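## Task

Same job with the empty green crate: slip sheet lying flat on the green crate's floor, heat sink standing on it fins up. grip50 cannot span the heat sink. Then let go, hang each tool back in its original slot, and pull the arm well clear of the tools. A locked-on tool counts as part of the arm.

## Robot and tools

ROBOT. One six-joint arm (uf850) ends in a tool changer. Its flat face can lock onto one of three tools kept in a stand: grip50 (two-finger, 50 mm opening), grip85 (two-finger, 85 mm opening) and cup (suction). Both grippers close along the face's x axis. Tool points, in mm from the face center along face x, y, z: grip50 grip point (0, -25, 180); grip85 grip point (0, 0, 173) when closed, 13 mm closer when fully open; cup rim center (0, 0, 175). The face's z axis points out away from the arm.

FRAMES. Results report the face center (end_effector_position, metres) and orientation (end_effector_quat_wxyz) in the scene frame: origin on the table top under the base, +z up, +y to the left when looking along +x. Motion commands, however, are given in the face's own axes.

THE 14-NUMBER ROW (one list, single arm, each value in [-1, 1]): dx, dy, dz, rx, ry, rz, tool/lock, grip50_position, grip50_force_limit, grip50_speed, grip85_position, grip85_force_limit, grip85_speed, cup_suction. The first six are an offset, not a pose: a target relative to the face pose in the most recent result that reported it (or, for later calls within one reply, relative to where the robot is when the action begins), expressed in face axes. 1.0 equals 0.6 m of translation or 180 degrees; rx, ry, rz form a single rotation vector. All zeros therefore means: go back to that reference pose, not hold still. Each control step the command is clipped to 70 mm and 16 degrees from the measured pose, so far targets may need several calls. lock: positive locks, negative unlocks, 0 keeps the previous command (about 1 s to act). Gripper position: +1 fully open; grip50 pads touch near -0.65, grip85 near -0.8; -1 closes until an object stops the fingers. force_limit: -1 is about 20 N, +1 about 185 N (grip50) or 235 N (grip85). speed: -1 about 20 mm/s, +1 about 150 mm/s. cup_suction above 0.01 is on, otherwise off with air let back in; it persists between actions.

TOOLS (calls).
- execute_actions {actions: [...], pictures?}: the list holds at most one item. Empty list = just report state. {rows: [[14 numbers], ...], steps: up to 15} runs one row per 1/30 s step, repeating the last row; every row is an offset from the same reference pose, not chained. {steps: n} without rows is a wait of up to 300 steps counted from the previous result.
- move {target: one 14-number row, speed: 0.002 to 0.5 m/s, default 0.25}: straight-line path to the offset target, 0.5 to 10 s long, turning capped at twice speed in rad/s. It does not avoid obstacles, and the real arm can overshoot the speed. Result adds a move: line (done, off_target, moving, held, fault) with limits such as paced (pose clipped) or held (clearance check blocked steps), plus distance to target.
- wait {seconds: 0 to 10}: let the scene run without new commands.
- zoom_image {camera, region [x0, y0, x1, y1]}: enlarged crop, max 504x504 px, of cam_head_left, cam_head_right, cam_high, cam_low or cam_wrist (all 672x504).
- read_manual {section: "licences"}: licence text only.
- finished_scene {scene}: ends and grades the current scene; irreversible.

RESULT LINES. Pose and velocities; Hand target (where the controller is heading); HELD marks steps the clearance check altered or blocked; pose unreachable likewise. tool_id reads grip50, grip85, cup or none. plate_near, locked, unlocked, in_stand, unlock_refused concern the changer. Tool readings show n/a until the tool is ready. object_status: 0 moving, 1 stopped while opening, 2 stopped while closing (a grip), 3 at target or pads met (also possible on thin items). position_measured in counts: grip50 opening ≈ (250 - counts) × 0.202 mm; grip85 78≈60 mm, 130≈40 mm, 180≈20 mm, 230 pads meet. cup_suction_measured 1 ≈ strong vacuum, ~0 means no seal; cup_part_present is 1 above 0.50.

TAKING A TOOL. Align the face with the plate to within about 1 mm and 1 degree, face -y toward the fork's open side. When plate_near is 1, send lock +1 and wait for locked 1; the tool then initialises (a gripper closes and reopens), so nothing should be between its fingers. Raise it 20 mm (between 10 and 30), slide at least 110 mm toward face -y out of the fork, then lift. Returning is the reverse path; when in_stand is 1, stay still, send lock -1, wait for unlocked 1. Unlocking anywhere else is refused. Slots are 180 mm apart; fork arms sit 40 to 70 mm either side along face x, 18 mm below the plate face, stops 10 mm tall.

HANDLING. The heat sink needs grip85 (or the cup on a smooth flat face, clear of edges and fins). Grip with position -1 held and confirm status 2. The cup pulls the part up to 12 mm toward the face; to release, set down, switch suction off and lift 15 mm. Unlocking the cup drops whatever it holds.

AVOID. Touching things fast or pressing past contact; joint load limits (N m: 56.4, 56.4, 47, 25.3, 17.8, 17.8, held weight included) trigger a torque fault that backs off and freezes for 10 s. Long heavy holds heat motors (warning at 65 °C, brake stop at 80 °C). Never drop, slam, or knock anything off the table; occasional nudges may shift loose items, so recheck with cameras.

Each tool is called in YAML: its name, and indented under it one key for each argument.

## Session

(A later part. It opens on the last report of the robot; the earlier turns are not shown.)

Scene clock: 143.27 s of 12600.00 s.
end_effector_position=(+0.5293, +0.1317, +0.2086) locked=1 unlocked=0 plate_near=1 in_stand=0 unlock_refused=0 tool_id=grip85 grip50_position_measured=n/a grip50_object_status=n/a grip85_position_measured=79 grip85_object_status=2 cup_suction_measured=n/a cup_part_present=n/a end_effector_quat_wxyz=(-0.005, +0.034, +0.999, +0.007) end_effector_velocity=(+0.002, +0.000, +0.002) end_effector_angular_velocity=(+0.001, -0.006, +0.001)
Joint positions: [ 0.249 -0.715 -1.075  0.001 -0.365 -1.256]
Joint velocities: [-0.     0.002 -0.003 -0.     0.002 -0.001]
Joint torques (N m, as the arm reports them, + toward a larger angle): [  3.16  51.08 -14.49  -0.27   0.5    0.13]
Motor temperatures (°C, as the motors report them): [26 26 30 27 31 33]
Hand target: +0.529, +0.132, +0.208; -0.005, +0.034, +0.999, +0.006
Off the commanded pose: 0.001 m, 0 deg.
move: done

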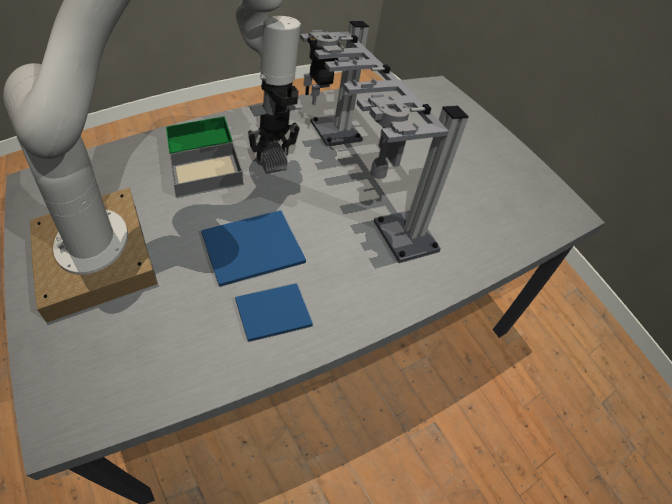

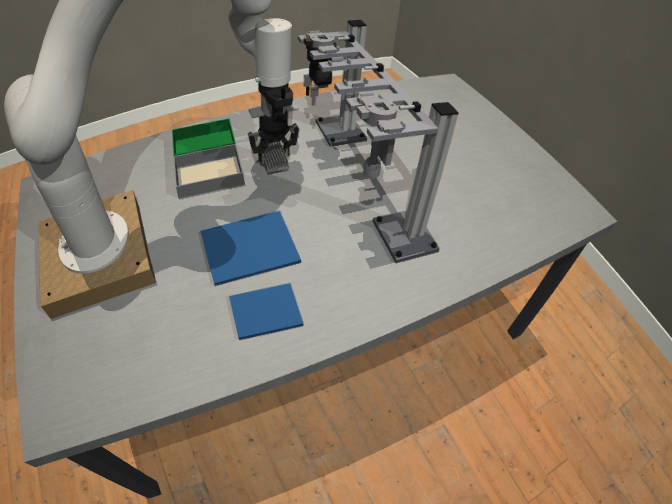

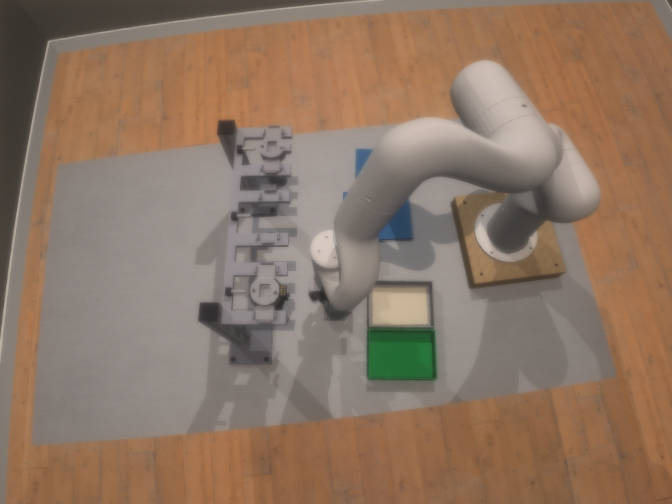

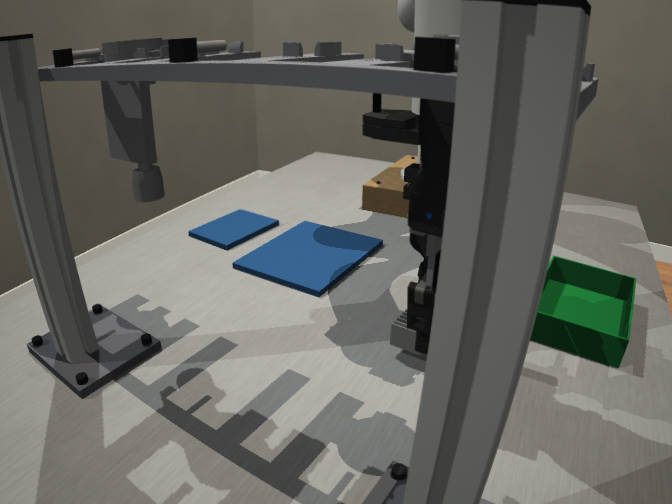

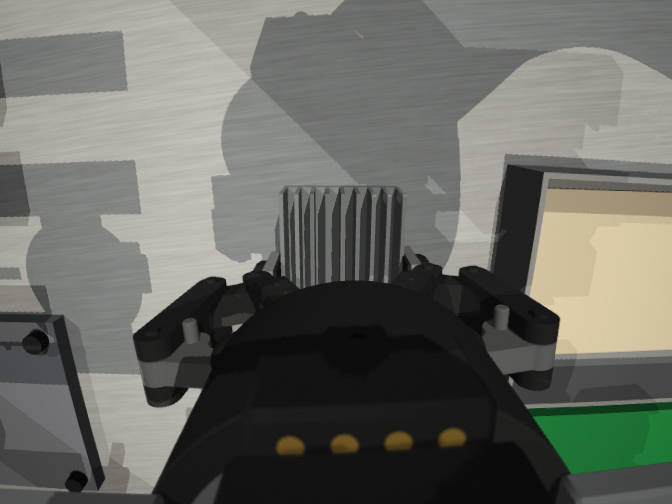

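move:
  target: [0,0,0.024,0,0,0,0,0,0,0,-1,-0.3,-0.6,0]
  speed: 0.025

move:
  target: [0,0,0,0,0,0,0,0,0,0,0.63,-0.3,-0.3,0]

move:
  target: [0,0,-0.2,0,0,0,0,0,0,0,0.63,-0.3,-0.3,0]
  speed: 0.15

Scene clock: 152.93 s of 12600.00 s.
end_effector_position=(+0.5292, +0.1319, +0.1942) locked=1 unlocked=0 plate_near=1 in_stand=0 unlock_refused=0 tool_id=grip85 grip50_position_measured=n/a grip50_object_status=n/a grip85_position_measured=79 grip85_object_status=2 cup_suction_measured=n/a cup_part_present=n/a end_effector_quat_wxyz=(-0.005, +0.034, +0.999, +0.007) end_effector_velocity=(+0.002, +0.000, +0.002) end_effector_angular_velocity=(+0.001, -0.005, +0.000)
Joint positions: [ 0.249 -0.744 -1.08   0.001 -0.341 -1.256]
Joint velocities: [ 0.     0.002 -0.003 -0.     0.001 -0.   ]
Joint torques (N m, as the arm reports them, + toward a larger angle): [  2.96  51.77 -14.18  -1.17   0.92   0.16]
Motor temperatures (°C, as the motors report them): [26 27 30 27 31 33]
Hand target: +0.529, +0.132, +0.194; -0.005, +0.034, +0.999, +0.007
Off the commanded pose: 0.000 m, 0 deg.
move: done

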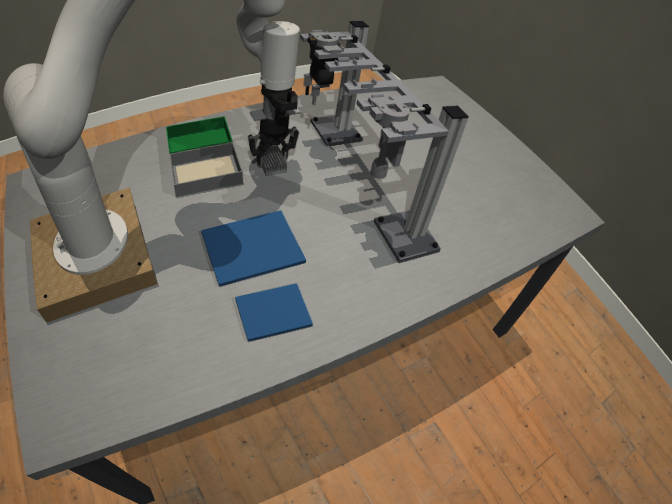

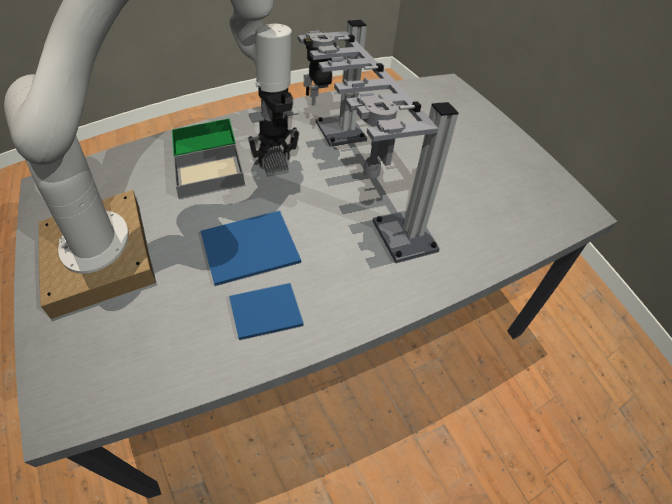

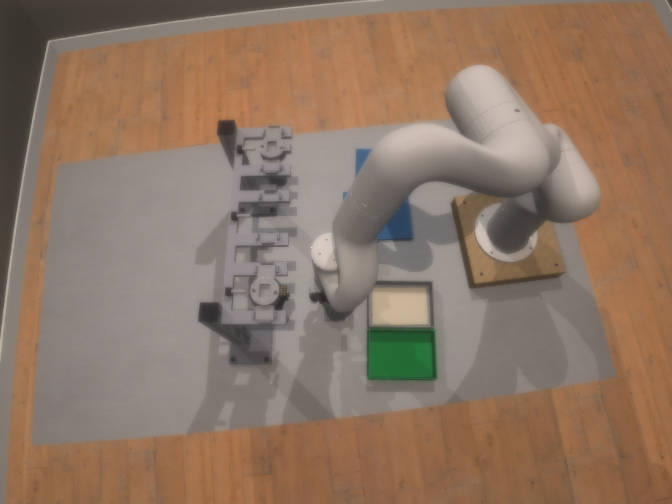

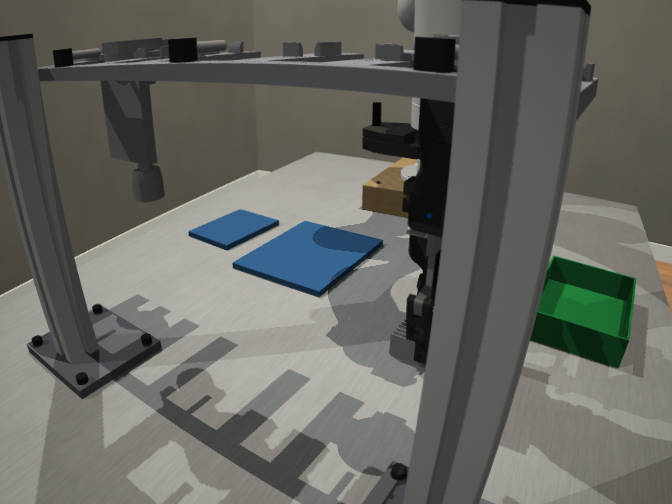

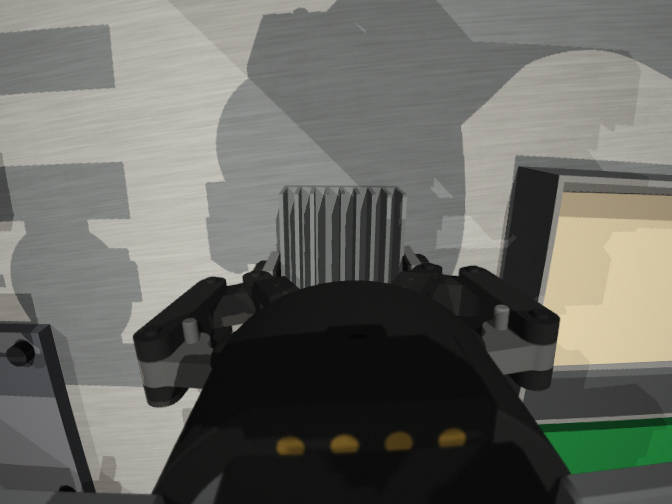

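Scene clock: 153.47 s of 12600.00 s.
end_effector_position=(+0.5292, +0.1319, +0.1942) locked=1 unlocked=0 plate_near=1 in_stand=0 unlock_refused=0 tool_id=grip85 grip50_position_measured=n/a grip50_object_status=n/a grip85_position_measured=50 grip85_object_status=0 cup_suction_measured=n/a cup_part_present=n/a end_effector_quat_wxyz=(-0.005, +0.034, +0.999, +0.007) end_effector_velocity=(-0.000, +0.000, -0.000) end_effector_angular_velocity=(-0.000, +0.001, +0.001)
Joint positions: [ 0.249 -0.744 -1.08   0.001 -0.341 -1.256]
Joint velocities: [ 0. -0.  0. -0. -0. -0.]
Joint torques (N m, as the arm reports them, + toward a larger angle): [  1.91  50.85 -14.24  -0.54   0.55  -0.05]
Motor temperatures (°C, as the motors report them): [26 27 30 27 31 33]
Hand target: +0.529, +0.132, +0.194; -0.005, +0.034, +0.999, +0.007
Off the commanded pose: 0.000 m, 0 deg.
move: done

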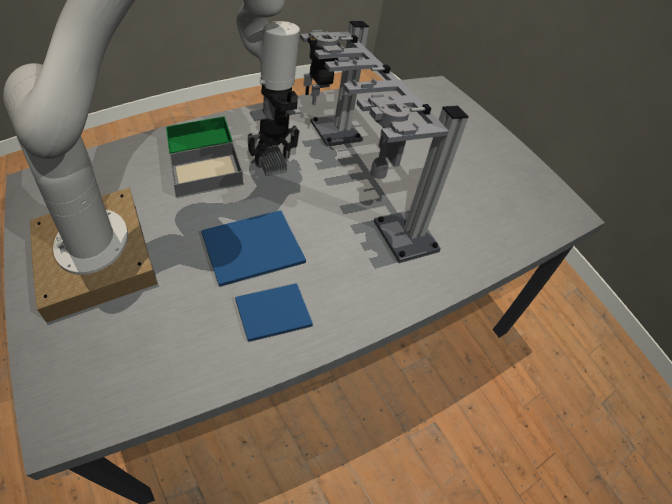

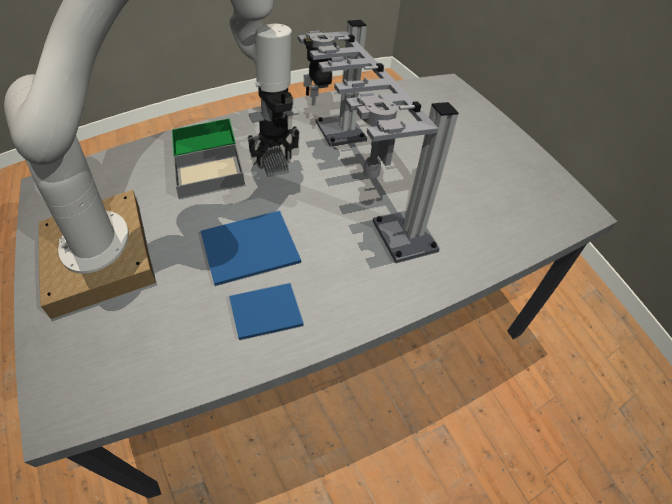

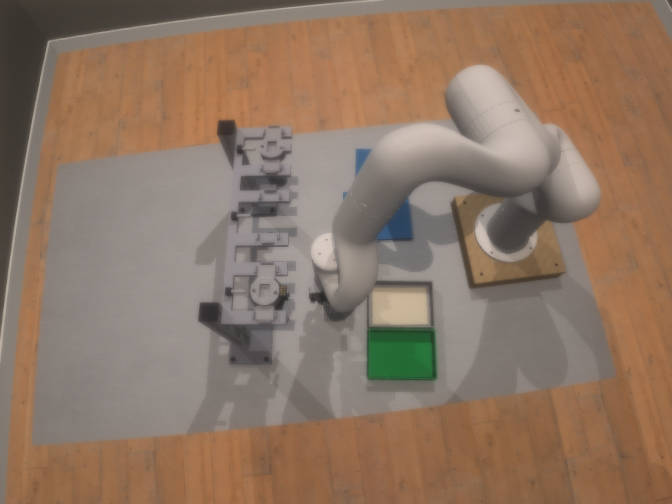

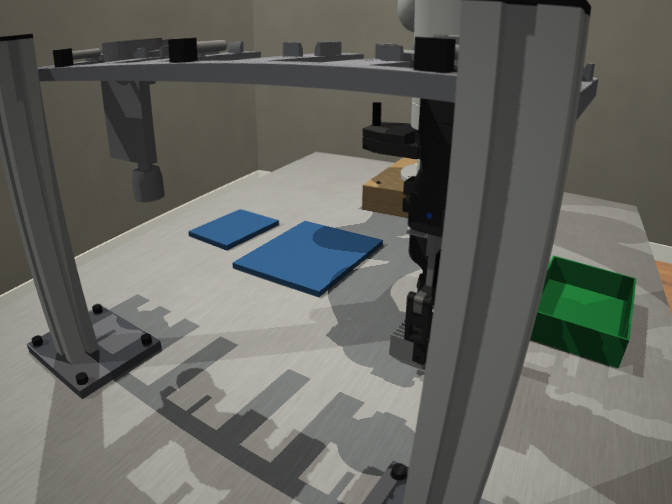

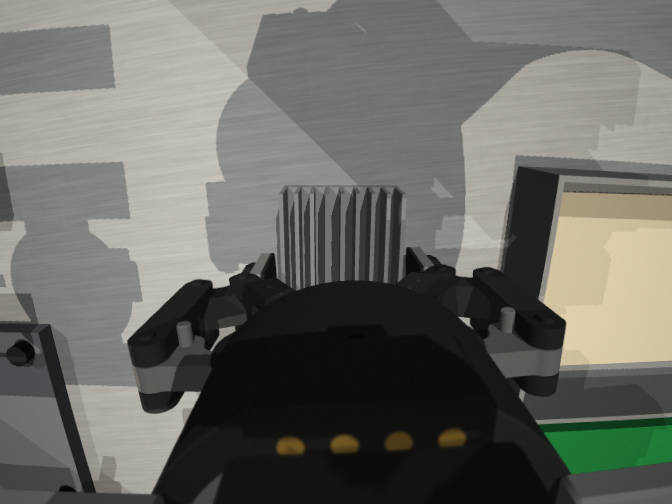

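Scene clock: 154.60 s of 12600.00 s.
end_effector_position=(+0.5296, +0.1302, +0.3136) locked=1 unlocked=0 plate_near=1 in_stand=0 unlock_refused=0 tool_id=grip85 grip50_position_measured=n/a grip50_object_status=n/a grip85_position_measured=49 grip85_object_status=3 cup_suction_measured=n/a cup_part_present=n/a end_effector_quat_wxyz=(-0.006, +0.034, +0.999, +0.007) end_effector_velocity=(+0.001, +0.000, +0.002) end_effector_angular_velocity=(+0.001, -0.005, +0.002)
Joint positions: [ 0.249 -0.524 -1.076  0.001 -0.558 -1.256]
Joint velocities: [ 0.     0.002 -0.003 -0.001  0.001 -0.001]
Joint torques (N m, as the arm reports them, + toward a larger angle): [  4.19  48.34 -16.71  -1.02   0.92   0.13]
Motor temperatures (°C, as the motors report them): [26 27 30 27 31 33]
Hand target: +0.530, +0.130, +0.314; -0.005, +0.034, +0.999, +0.007
Off the commanded pose: 0.001 m, 0 deg.
move: done

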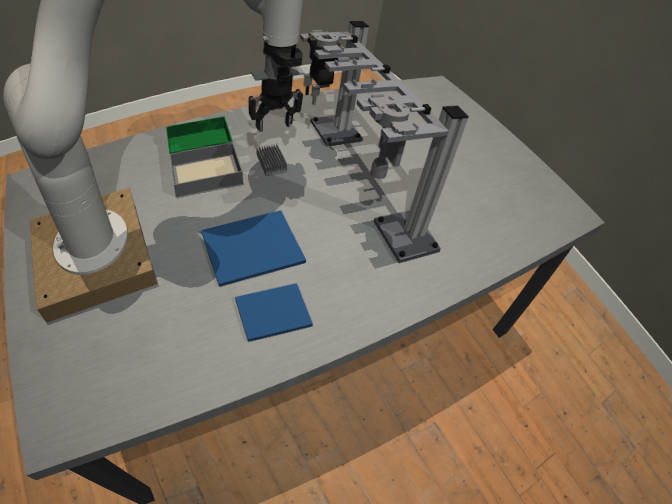

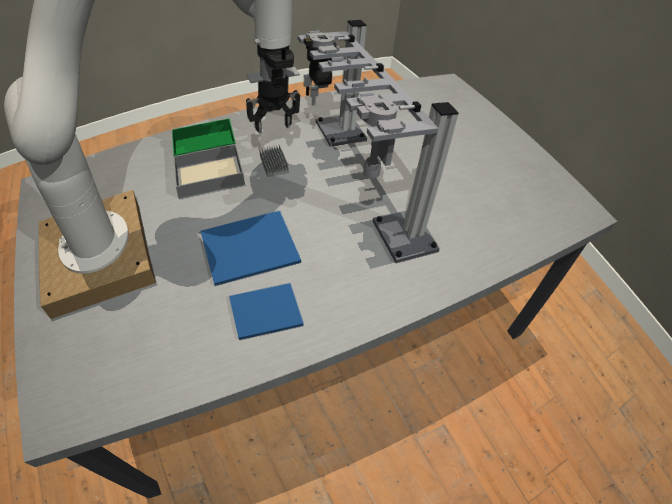

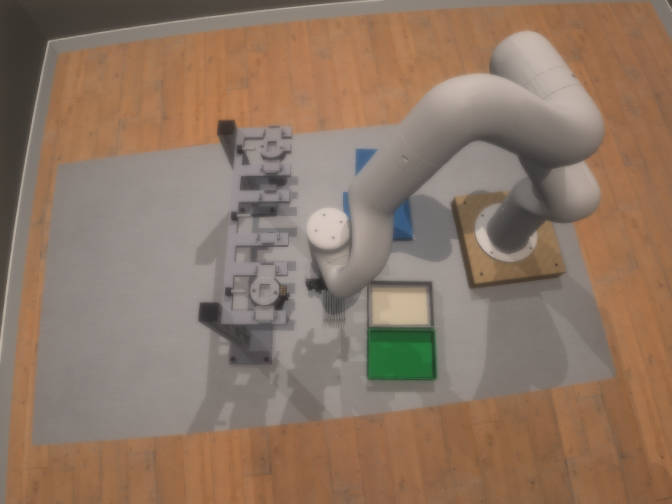

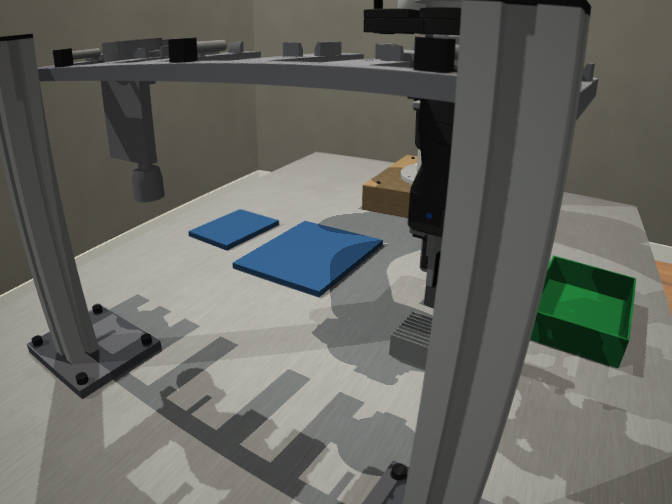

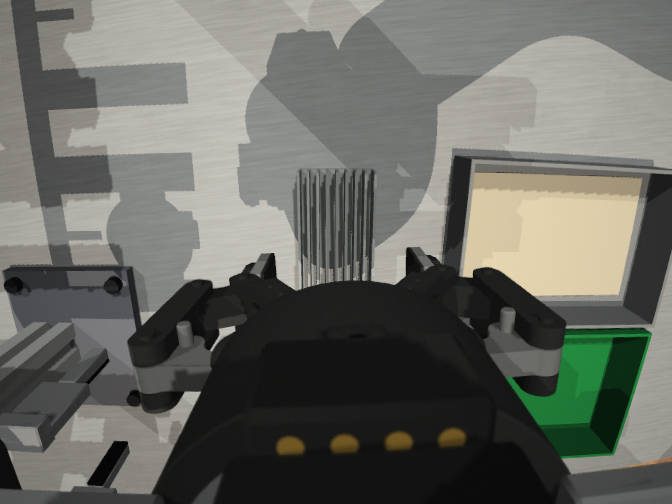

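move:
  target: [0.086,-0.207,-0.11,0,0,0.5056,0,0,0,0,0.63,0,0,0]
  speed: 0.3

Scene clock: 168.13 s of 12600.00 s.
end_effector_position=(+0.4706, +0.0090, +0.3782) locked=1 unlocked=0 plate_near=1 in_stand=0 unlock_refused=0 tool_id=grip85 grip50_position_measured=n/a grip50_object_status=n/a grip85_position_measured=49 grip85_object_status=3 cup_suction_measured=n/a cup_part_present=n/a end_effector_quat_wxyz=(-0.009, +0.737, +0.676, +0.001) end_effector_velocity=(+0.000, -0.000, +0.000) end_effector_angular_velocity=(-0.000, -0.000, -0.002)
Joint positions: [ 0.03  -0.257 -0.883  0.002 -0.632  0.113]
Joint velocities: [-0.     0.     0.    -0.     0.     0.002]
Joint torques (N m, as the arm reports them, + toward a larger angle): [  4.21  39.24 -18.07  -0.11   0.7    0.08]
Motor temperatures (°C, as the motors report them): [26 27 31 27 31 33]
Hand target: +0.471, +0.009, +0.378; -0.009, +0.737, +0.676, +0.001
Off the commanded pose: 0.000 m, 0 deg.
move: done

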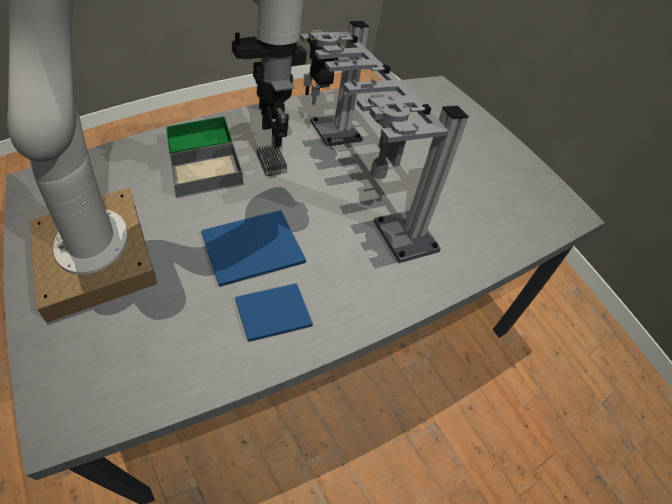

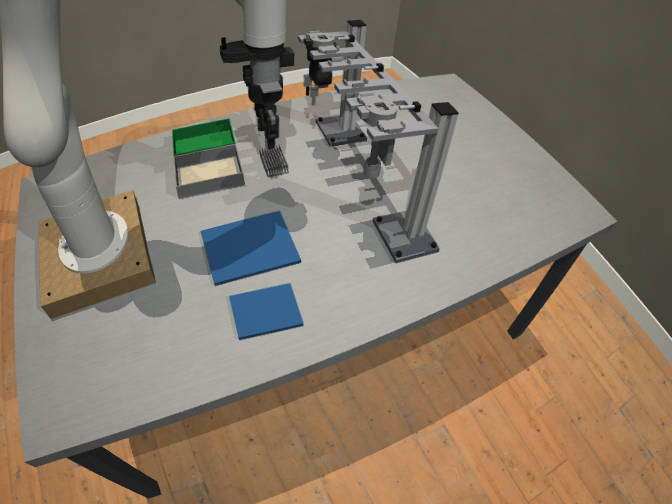

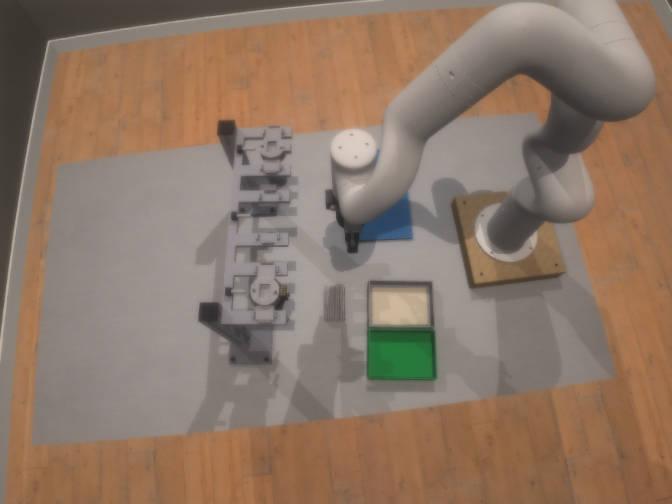

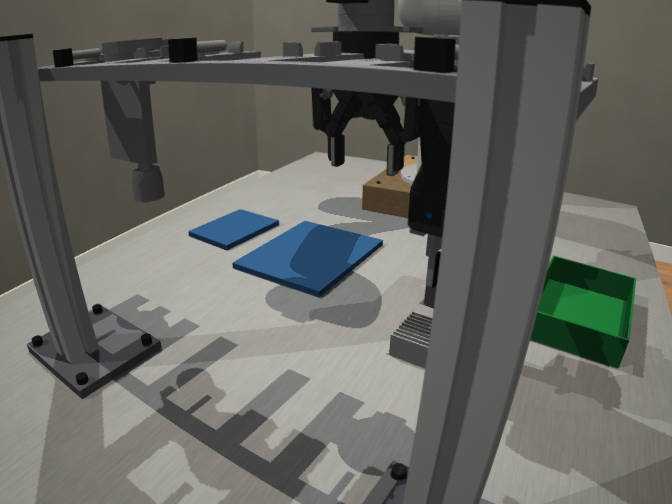

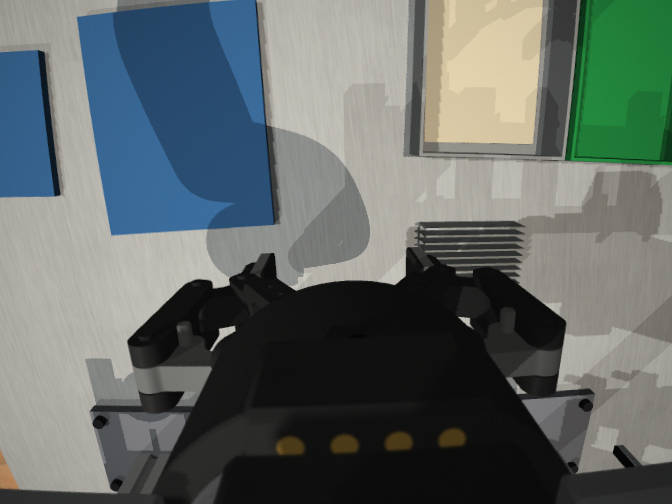

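move:
  target: [0.0098,0.085,-0.002,0,0,0,0,0,0,0,0.63,0,0,0]
  speed: 0.15

move:
  target: [0,0.2335,0,0,0,0,0,0,0,0,0.63,0,0,0]
  speed: 0.09

Scene clock: 178.77 s of 12600.00 s.
end_effector_position=(+0.5216, +0.0107, +0.3791) locked=1 unlocked=0 plate_near=1 in_stand=0 unlock_refused=0 tool_id=grip85 grip50_position_measured=n/a grip50_object_status=n/a grip85_position_measured=49 grip85_object_status=3 cup_suction_measured=n/a cup_part_present=n/a end_effector_quat_wxyz=(-0.009, +0.737, +0.676, +0.001) end_effector_velocity=(+0.001, -0.000, +0.001) end_effector_angular_velocity=(-0.000, -0.003, +0.000)
Joint positions: [ 0.03  -0.37  -1.033  0.002 -0.671  0.113]
Joint velocities: [-0.    -0.    -0.002 -0.     0.001 -0.   ]
Joint torques (N m, as the arm reports them, + toward a larger angle): [  4.12  45.03 -17.72  -0.49   0.48   0.02]
Motor temperatures (°C, as the motors report them): [26 27 31 27 30 33]
Hand target: +0.522, +0.011, +0.379; -0.009, +0.737, +0.676, +0.001
Off the commanded pose: 0.000 m, 0 deg.
move: done

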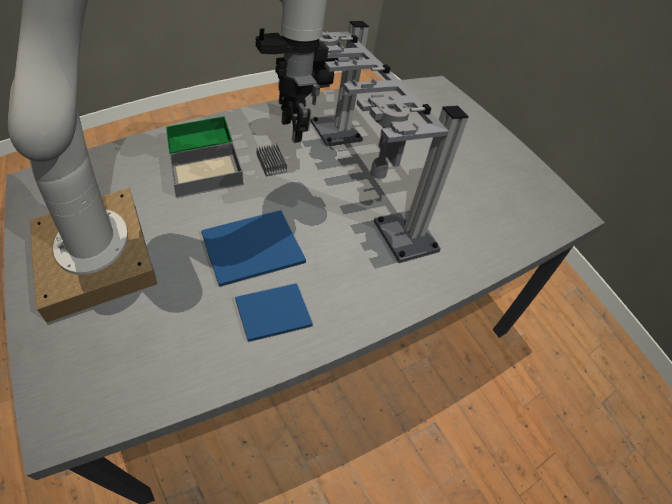

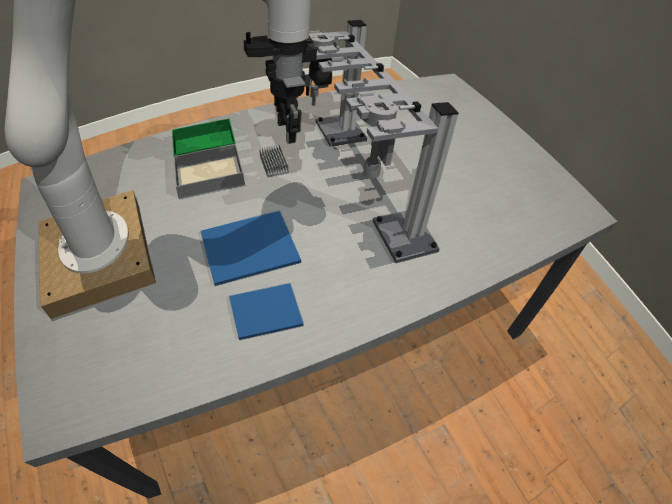

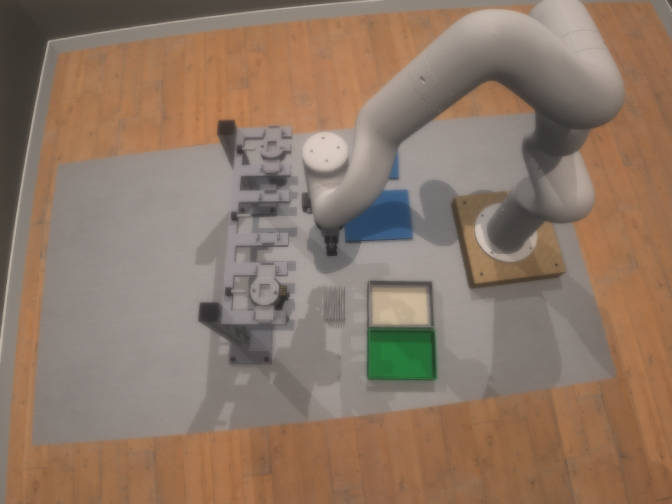

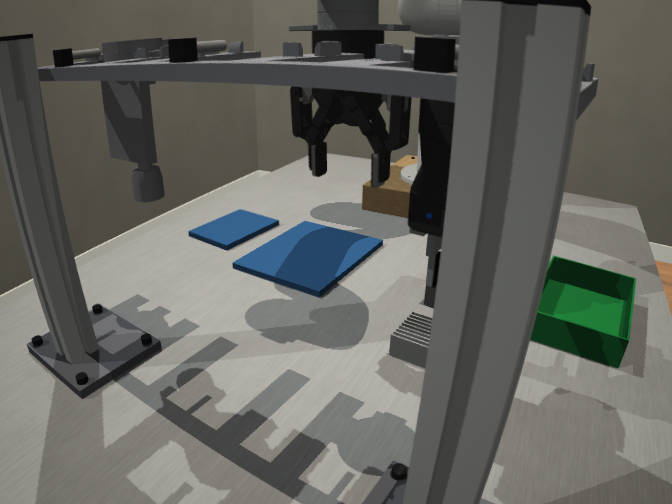

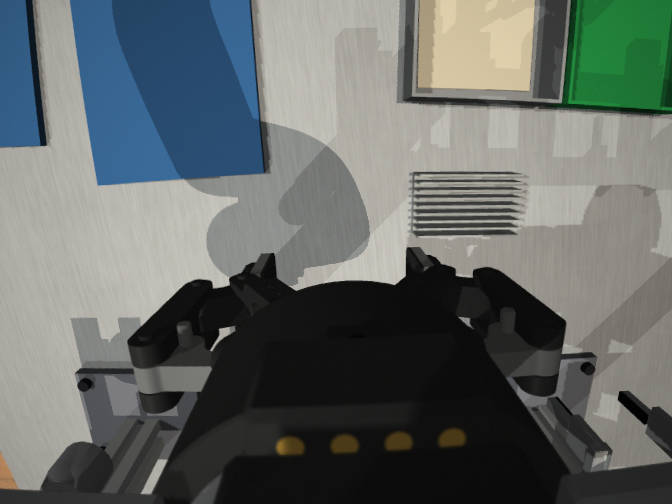

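Scene clock: 180.63 s of 12600.00 s.
end_effector_position=(+0.6612, -0.0007, +0.3778) locked=1 unlocked=0 plate_near=1 in_stand=0 unlock_refused=0 tool_id=grip85 grip50_position_measured=n/a grip50_object_status=n/a grip85_position_measured=49 grip85_object_status=3 cup_suction_measured=n/a cup_part_present=n/a end_effector_quat_wxyz=(-0.010, +0.737, +0.676, +0.001) end_effector_velocity=(+0.000, +0.000, +0.000) end_effector_angular_velocity=(-0.000, -0.001, +0.001)
Joint positions: [ 0.007 -0.687 -1.506  0.002 -0.826  0.09 ]
Joint velocities: [ 0.    -0.    -0.001 -0.    -0.    -0.   ]
Joint torques (N m, as the arm reports them, + toward a larger angle): [  3.14  56.88 -19.37  -0.48   0.77   0.24]
Motor temperatures (°C, as the motors report them): [26 27 31 27 30 33]
Hand target: +0.661, -0.001, +0.378; -0.009, +0.737, +0.676, +0.001
Off the commanded pose: 0.001 m, 0 deg.
move: done

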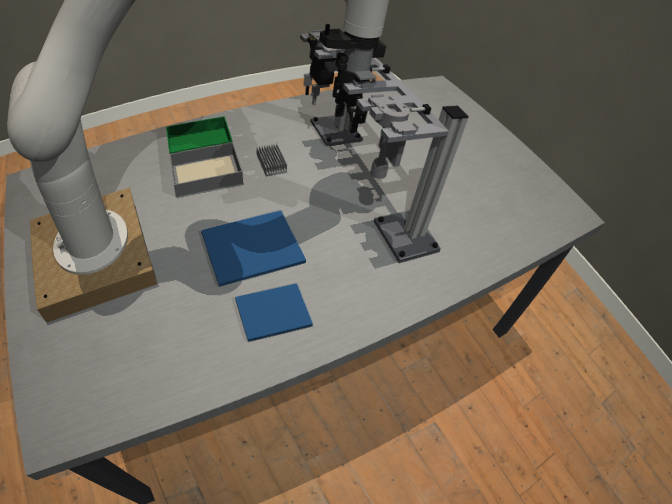

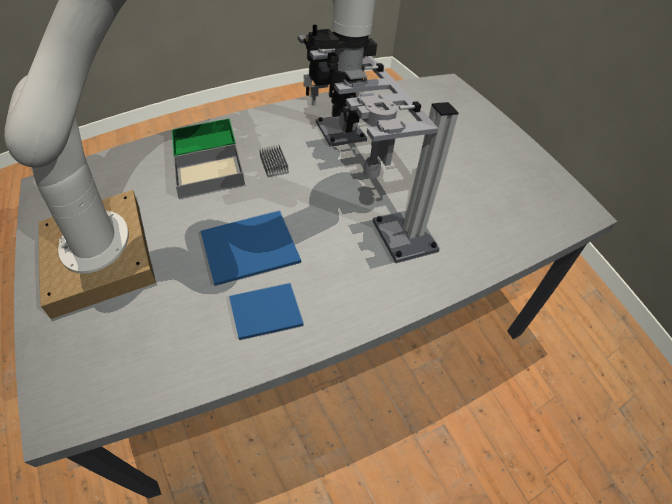

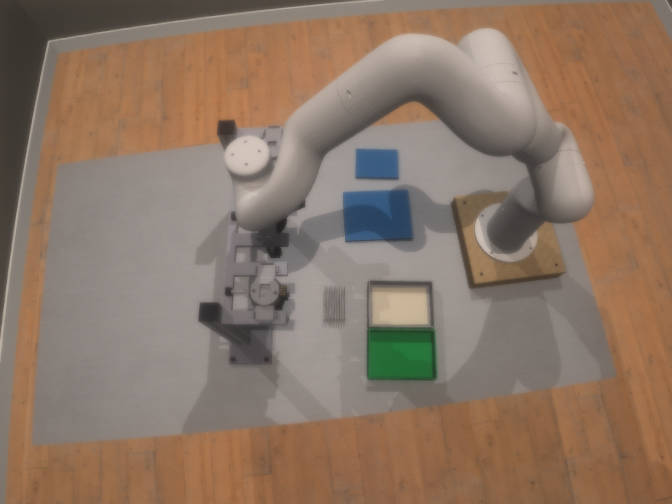

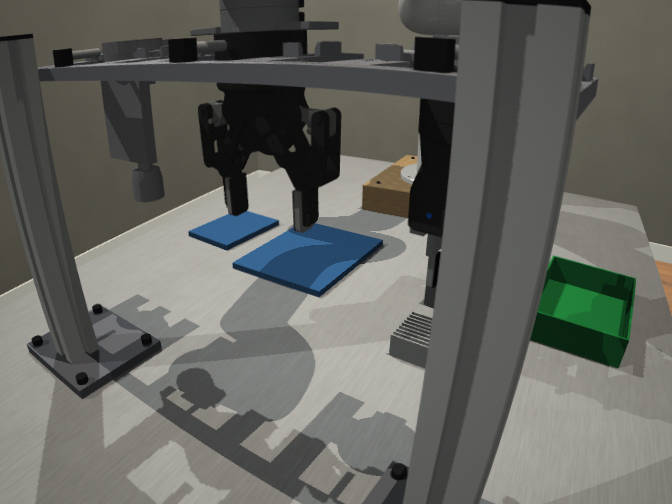

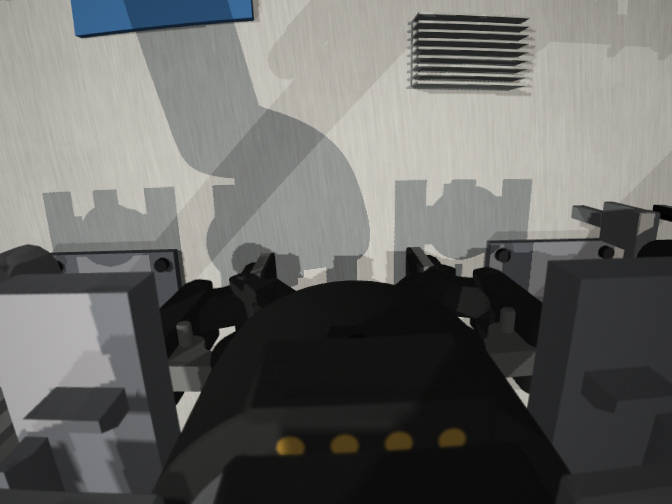

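Cup is on the left in the wrist image = face −x... consistent.

move:
  target: [-0.0004,0.0004,0.0315,0,0,0,0,0,0,0,0.63,0,0,0]
  speed: 0.025

execute_actions:
  actions:
    - {"rows":[[0,0,0,0,0,0,-1,0,0,0,0.63,0,0,0]],"steps":15}
  pictures: false

execute_actions:
  actions:
    - {"steps":25}
  pictures: false

Scene clock: 188.87 s of 12600.00 s.
end_effector_position=(+0.6614, -0.0008, +0.3601) locked=1 unlocked=0 plate_near=1 in_stand=1 unlock_refused=0 tool_id=grip85 grip50_position_measured=n/a grip50_object_status=n/a grip85_position_measured=49 grip85_object_status=3 cup_suction_measured=n/a cup_part_present=n/a end_effector_quat_wxyz=(-0.009, +0.737, +0.676, +0.001) end_effector_velocity=(-0.000, +0.000, -0.001) end_effector_angular_velocity=(-0.000, -0.000, -0.001)
Joint positions: [ 0.006 -0.707 -1.495  0.002 -0.794  0.091]
Joint velocities: [ 0.    -0.001  0.001 -0.     0.002  0.002]
Joint torques (N m, as the arm reports them, + toward a larger angle): [  5.74  46.74 -15.87  -1.05   2.13  -1.87]
Motor temperatures (°C, as the motors report them): [26 27 31 27 30 33]
Hand target: +0.661, -0.001, +0.359; -0.010, +0.737, +0.676, +0.001
Off the commanded pose: 0.001 m, 0 deg.
move: done

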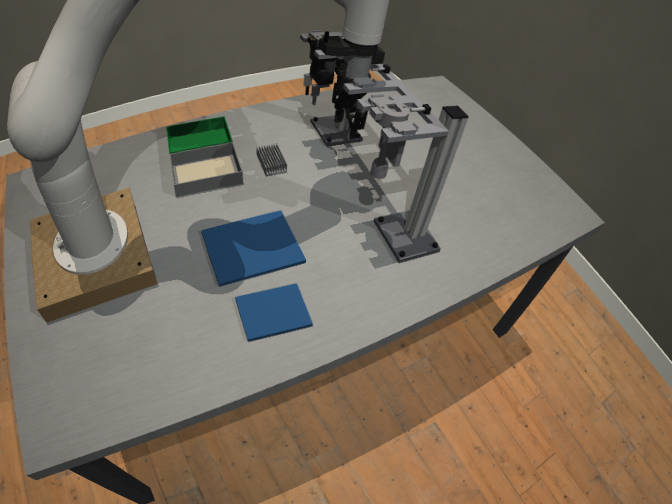

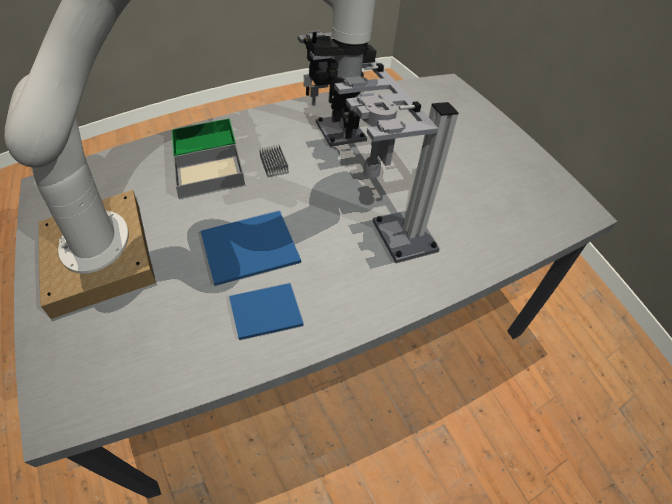

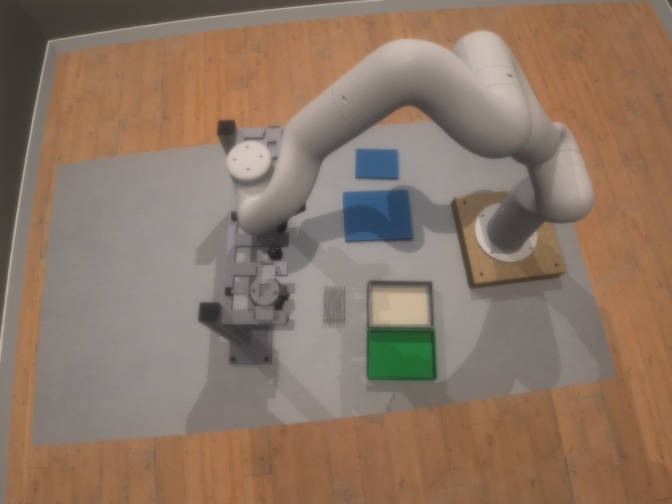

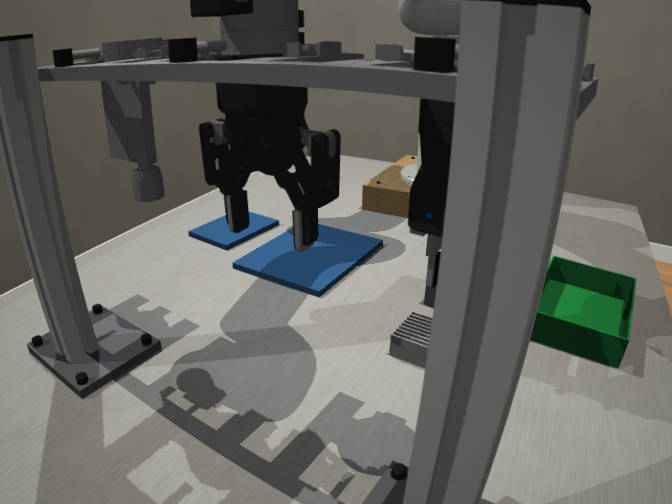

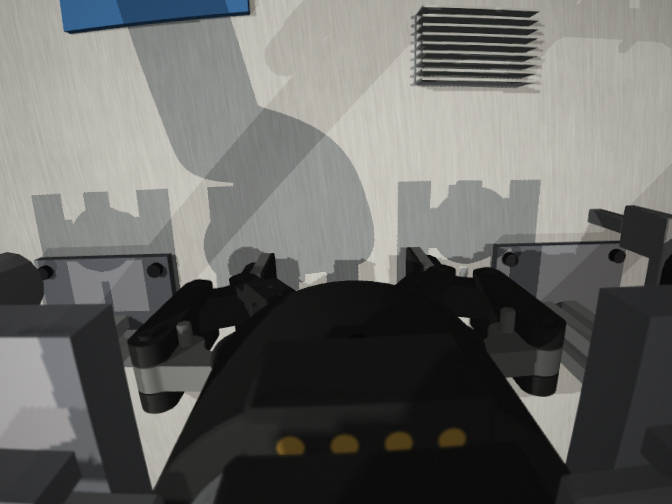

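Scene clock: 189.37 s of 12600.00 s.
end_effector_position=(+0.6613, -0.0007, +0.3596) locked=0 unlocked=0 plate_near=1 in_stand=1 unlock_refused=0 tool_id=none grip50_position_measured=n/a grip50_object_status=n/a grip85_position_measured=n/a grip85_object_status=n/a cup_suction_measured=n/a cup_part_present=n/a end_effector_quat_wxyz=(-0.009, +0.737, +0.676, +0.001) end_effector_velocity=(+0.000, -0.000, +0.000) end_effector_angular_velocity=(-0.000, -0.001, -0.002)
Joint positions: [ 0.006 -0.707 -1.494  0.002 -0.794  0.091]
Joint velocities: [-0.     0.    -0.    -0.     0.     0.002]
Joint torques (N m, as the arm reports them, + toward a larger angle): [  2.61  48.27 -15.88  -0.79   1.07   0.06]
Motor temperatures (°C, as the motors report them): [26 27 31 27 30 33]
Hand target: +0.661, -0.001, +0.360; -0.009, +0.737, +0.676, +0.001
Off the commanded pose: 0.000 m, 0 deg.
Steps of this call (steps 1 to 15: all 15 steps of this action). Readings (end_effector_position | what the end effector reports):
1: (+0.6612, -0.0008, +0.3599) | locked=1 unlocked=0 plate_near=1 in_stand=1 unlock_refused=0 tool_id=grip85 grip50_position_measured=n/a grip50_object_status=n/a grip85_position_measured=49 grip85_object_status=3 cup_suction_measured=n/a cup_part_present=n/a
2: (+0.6613, -0.0008, +0.3599) | locked=1 unlocked=0 plate_near=1 in_stand=1 unlock_refused=0 tool_id=grip85 grip50_position_measured=n/a grip50_object_status=n/a grip85_position_measured=49 grip85_object_status=3 cup_suction_measured=n/a cup_part_present=n/a
4: (+0.6613, -0.0008, +0.3599) | locked=1 unlocked=0 plate_near=1 in_stand=1 unlock_refused=0 tool_id=grip85 grip50_position_measured=n/a grip50_object_status=n/a grip85_position_measured=49 grip85_object_status=3 cup_suction_measured=n/a cup_part_present=n/a
8: (+0.6613, -0.0007, +0.3596) | locked=0 unlocked=0 plate_near=1 in_stand=1 unlock_refused=0 tool_id=none grip50_position_measured=n/a grip50_object_status=n/a grip85_position_measured=n/a grip85_object_status=n/a cup_suction_measured=n/a cup_part_present=n/a
15: the state above

Scene clock: 190.20 s of 12600.00 s.
end_effector_position=(+0.6614, -0.0008, +0.3601) locked=0 unlocked=1 plate_near=1 in_stand=1 unlock_refused=0 tool_id=none grip50_position_measured=n/a grip50_object_status=n/a grip85_position_measured=n/a grip85_object_status=n/a cup_suction_measured=n/a cup_part_present=n/a end_effector_quat_wxyz=(-0.009, +0.737, +0.676, +0.001) end_effector_velocity=(-0.000, -0.000, +0.000) end_effector_angular_velocity=(-0.000, +0.000, +0.000)
Joint positions: [ 0.006 -0.707 -1.495  0.002 -0.794  0.091]
Joint velocities: [-0.  0.  0. -0. -0. -0.]
Joint torques (N m, as the arm reports them, + toward a larger angle): [  3.61  47.57 -15.44  -0.55   0.68  -0.07]
Motor temperatures (°C, as the motors report them): [26 27 31 27 30 33]
Hand target: +0.661, -0.001, +0.360; -0.009, +0.737, +0.676, +0.001
Off the commanded pose: 0.000 m, 0 deg.
Steps of this call (steps 1 to 25: nothing new was sent). Readings (end_effector_position | what the end effector reports):
1: (+0.6613, -0.0007, +0.3596) | locked=0 unlocked=0 plate_near=1 in_stand=1 unlock_refused=0 tool_id=none grip50_position_measured=n/a grip50_object_status=n/a grip85_position_measured=n/a grip85_object_status=n/a cup_suction_measured=n/a cup_part_present=n/a
2: (+0.6613, -0.0007, +0.3596) | locked=0 unlocked=0 plate_near=1 in_stand=1 unlock_refused=0 tool_id=none grip50_position_measured=n/a grip50_object_status=n/a grip85_position_measured=n/a grip85_object_status=n/a cup_suction_measured=n/a cup_part_present=n/a
4: (+0.6613, -0.0007, +0.3597) | locked=0 unlocked=0 plate_near=1 in_stand=1 unlock_refused=0 tool_id=none grip50_position_measured=n/a grip50_object_status=n/a grip85_position_measured=n/a grip85_object_status=n/a cup_suction_measured=n/a cup_part_present=n/a
8: (+0.6613, -0.0008, +0.3599) | locked=0 unlocked=0 plate_near=1 in_stand=1 unlock_refused=0 tool_id=none grip50_position_measured=n/a grip50_object_status=n/a grip85_position_measured=n/a grip85_object_status=n/a cup_suction_measured=n/a cup_part_present=n/a
25: the state above


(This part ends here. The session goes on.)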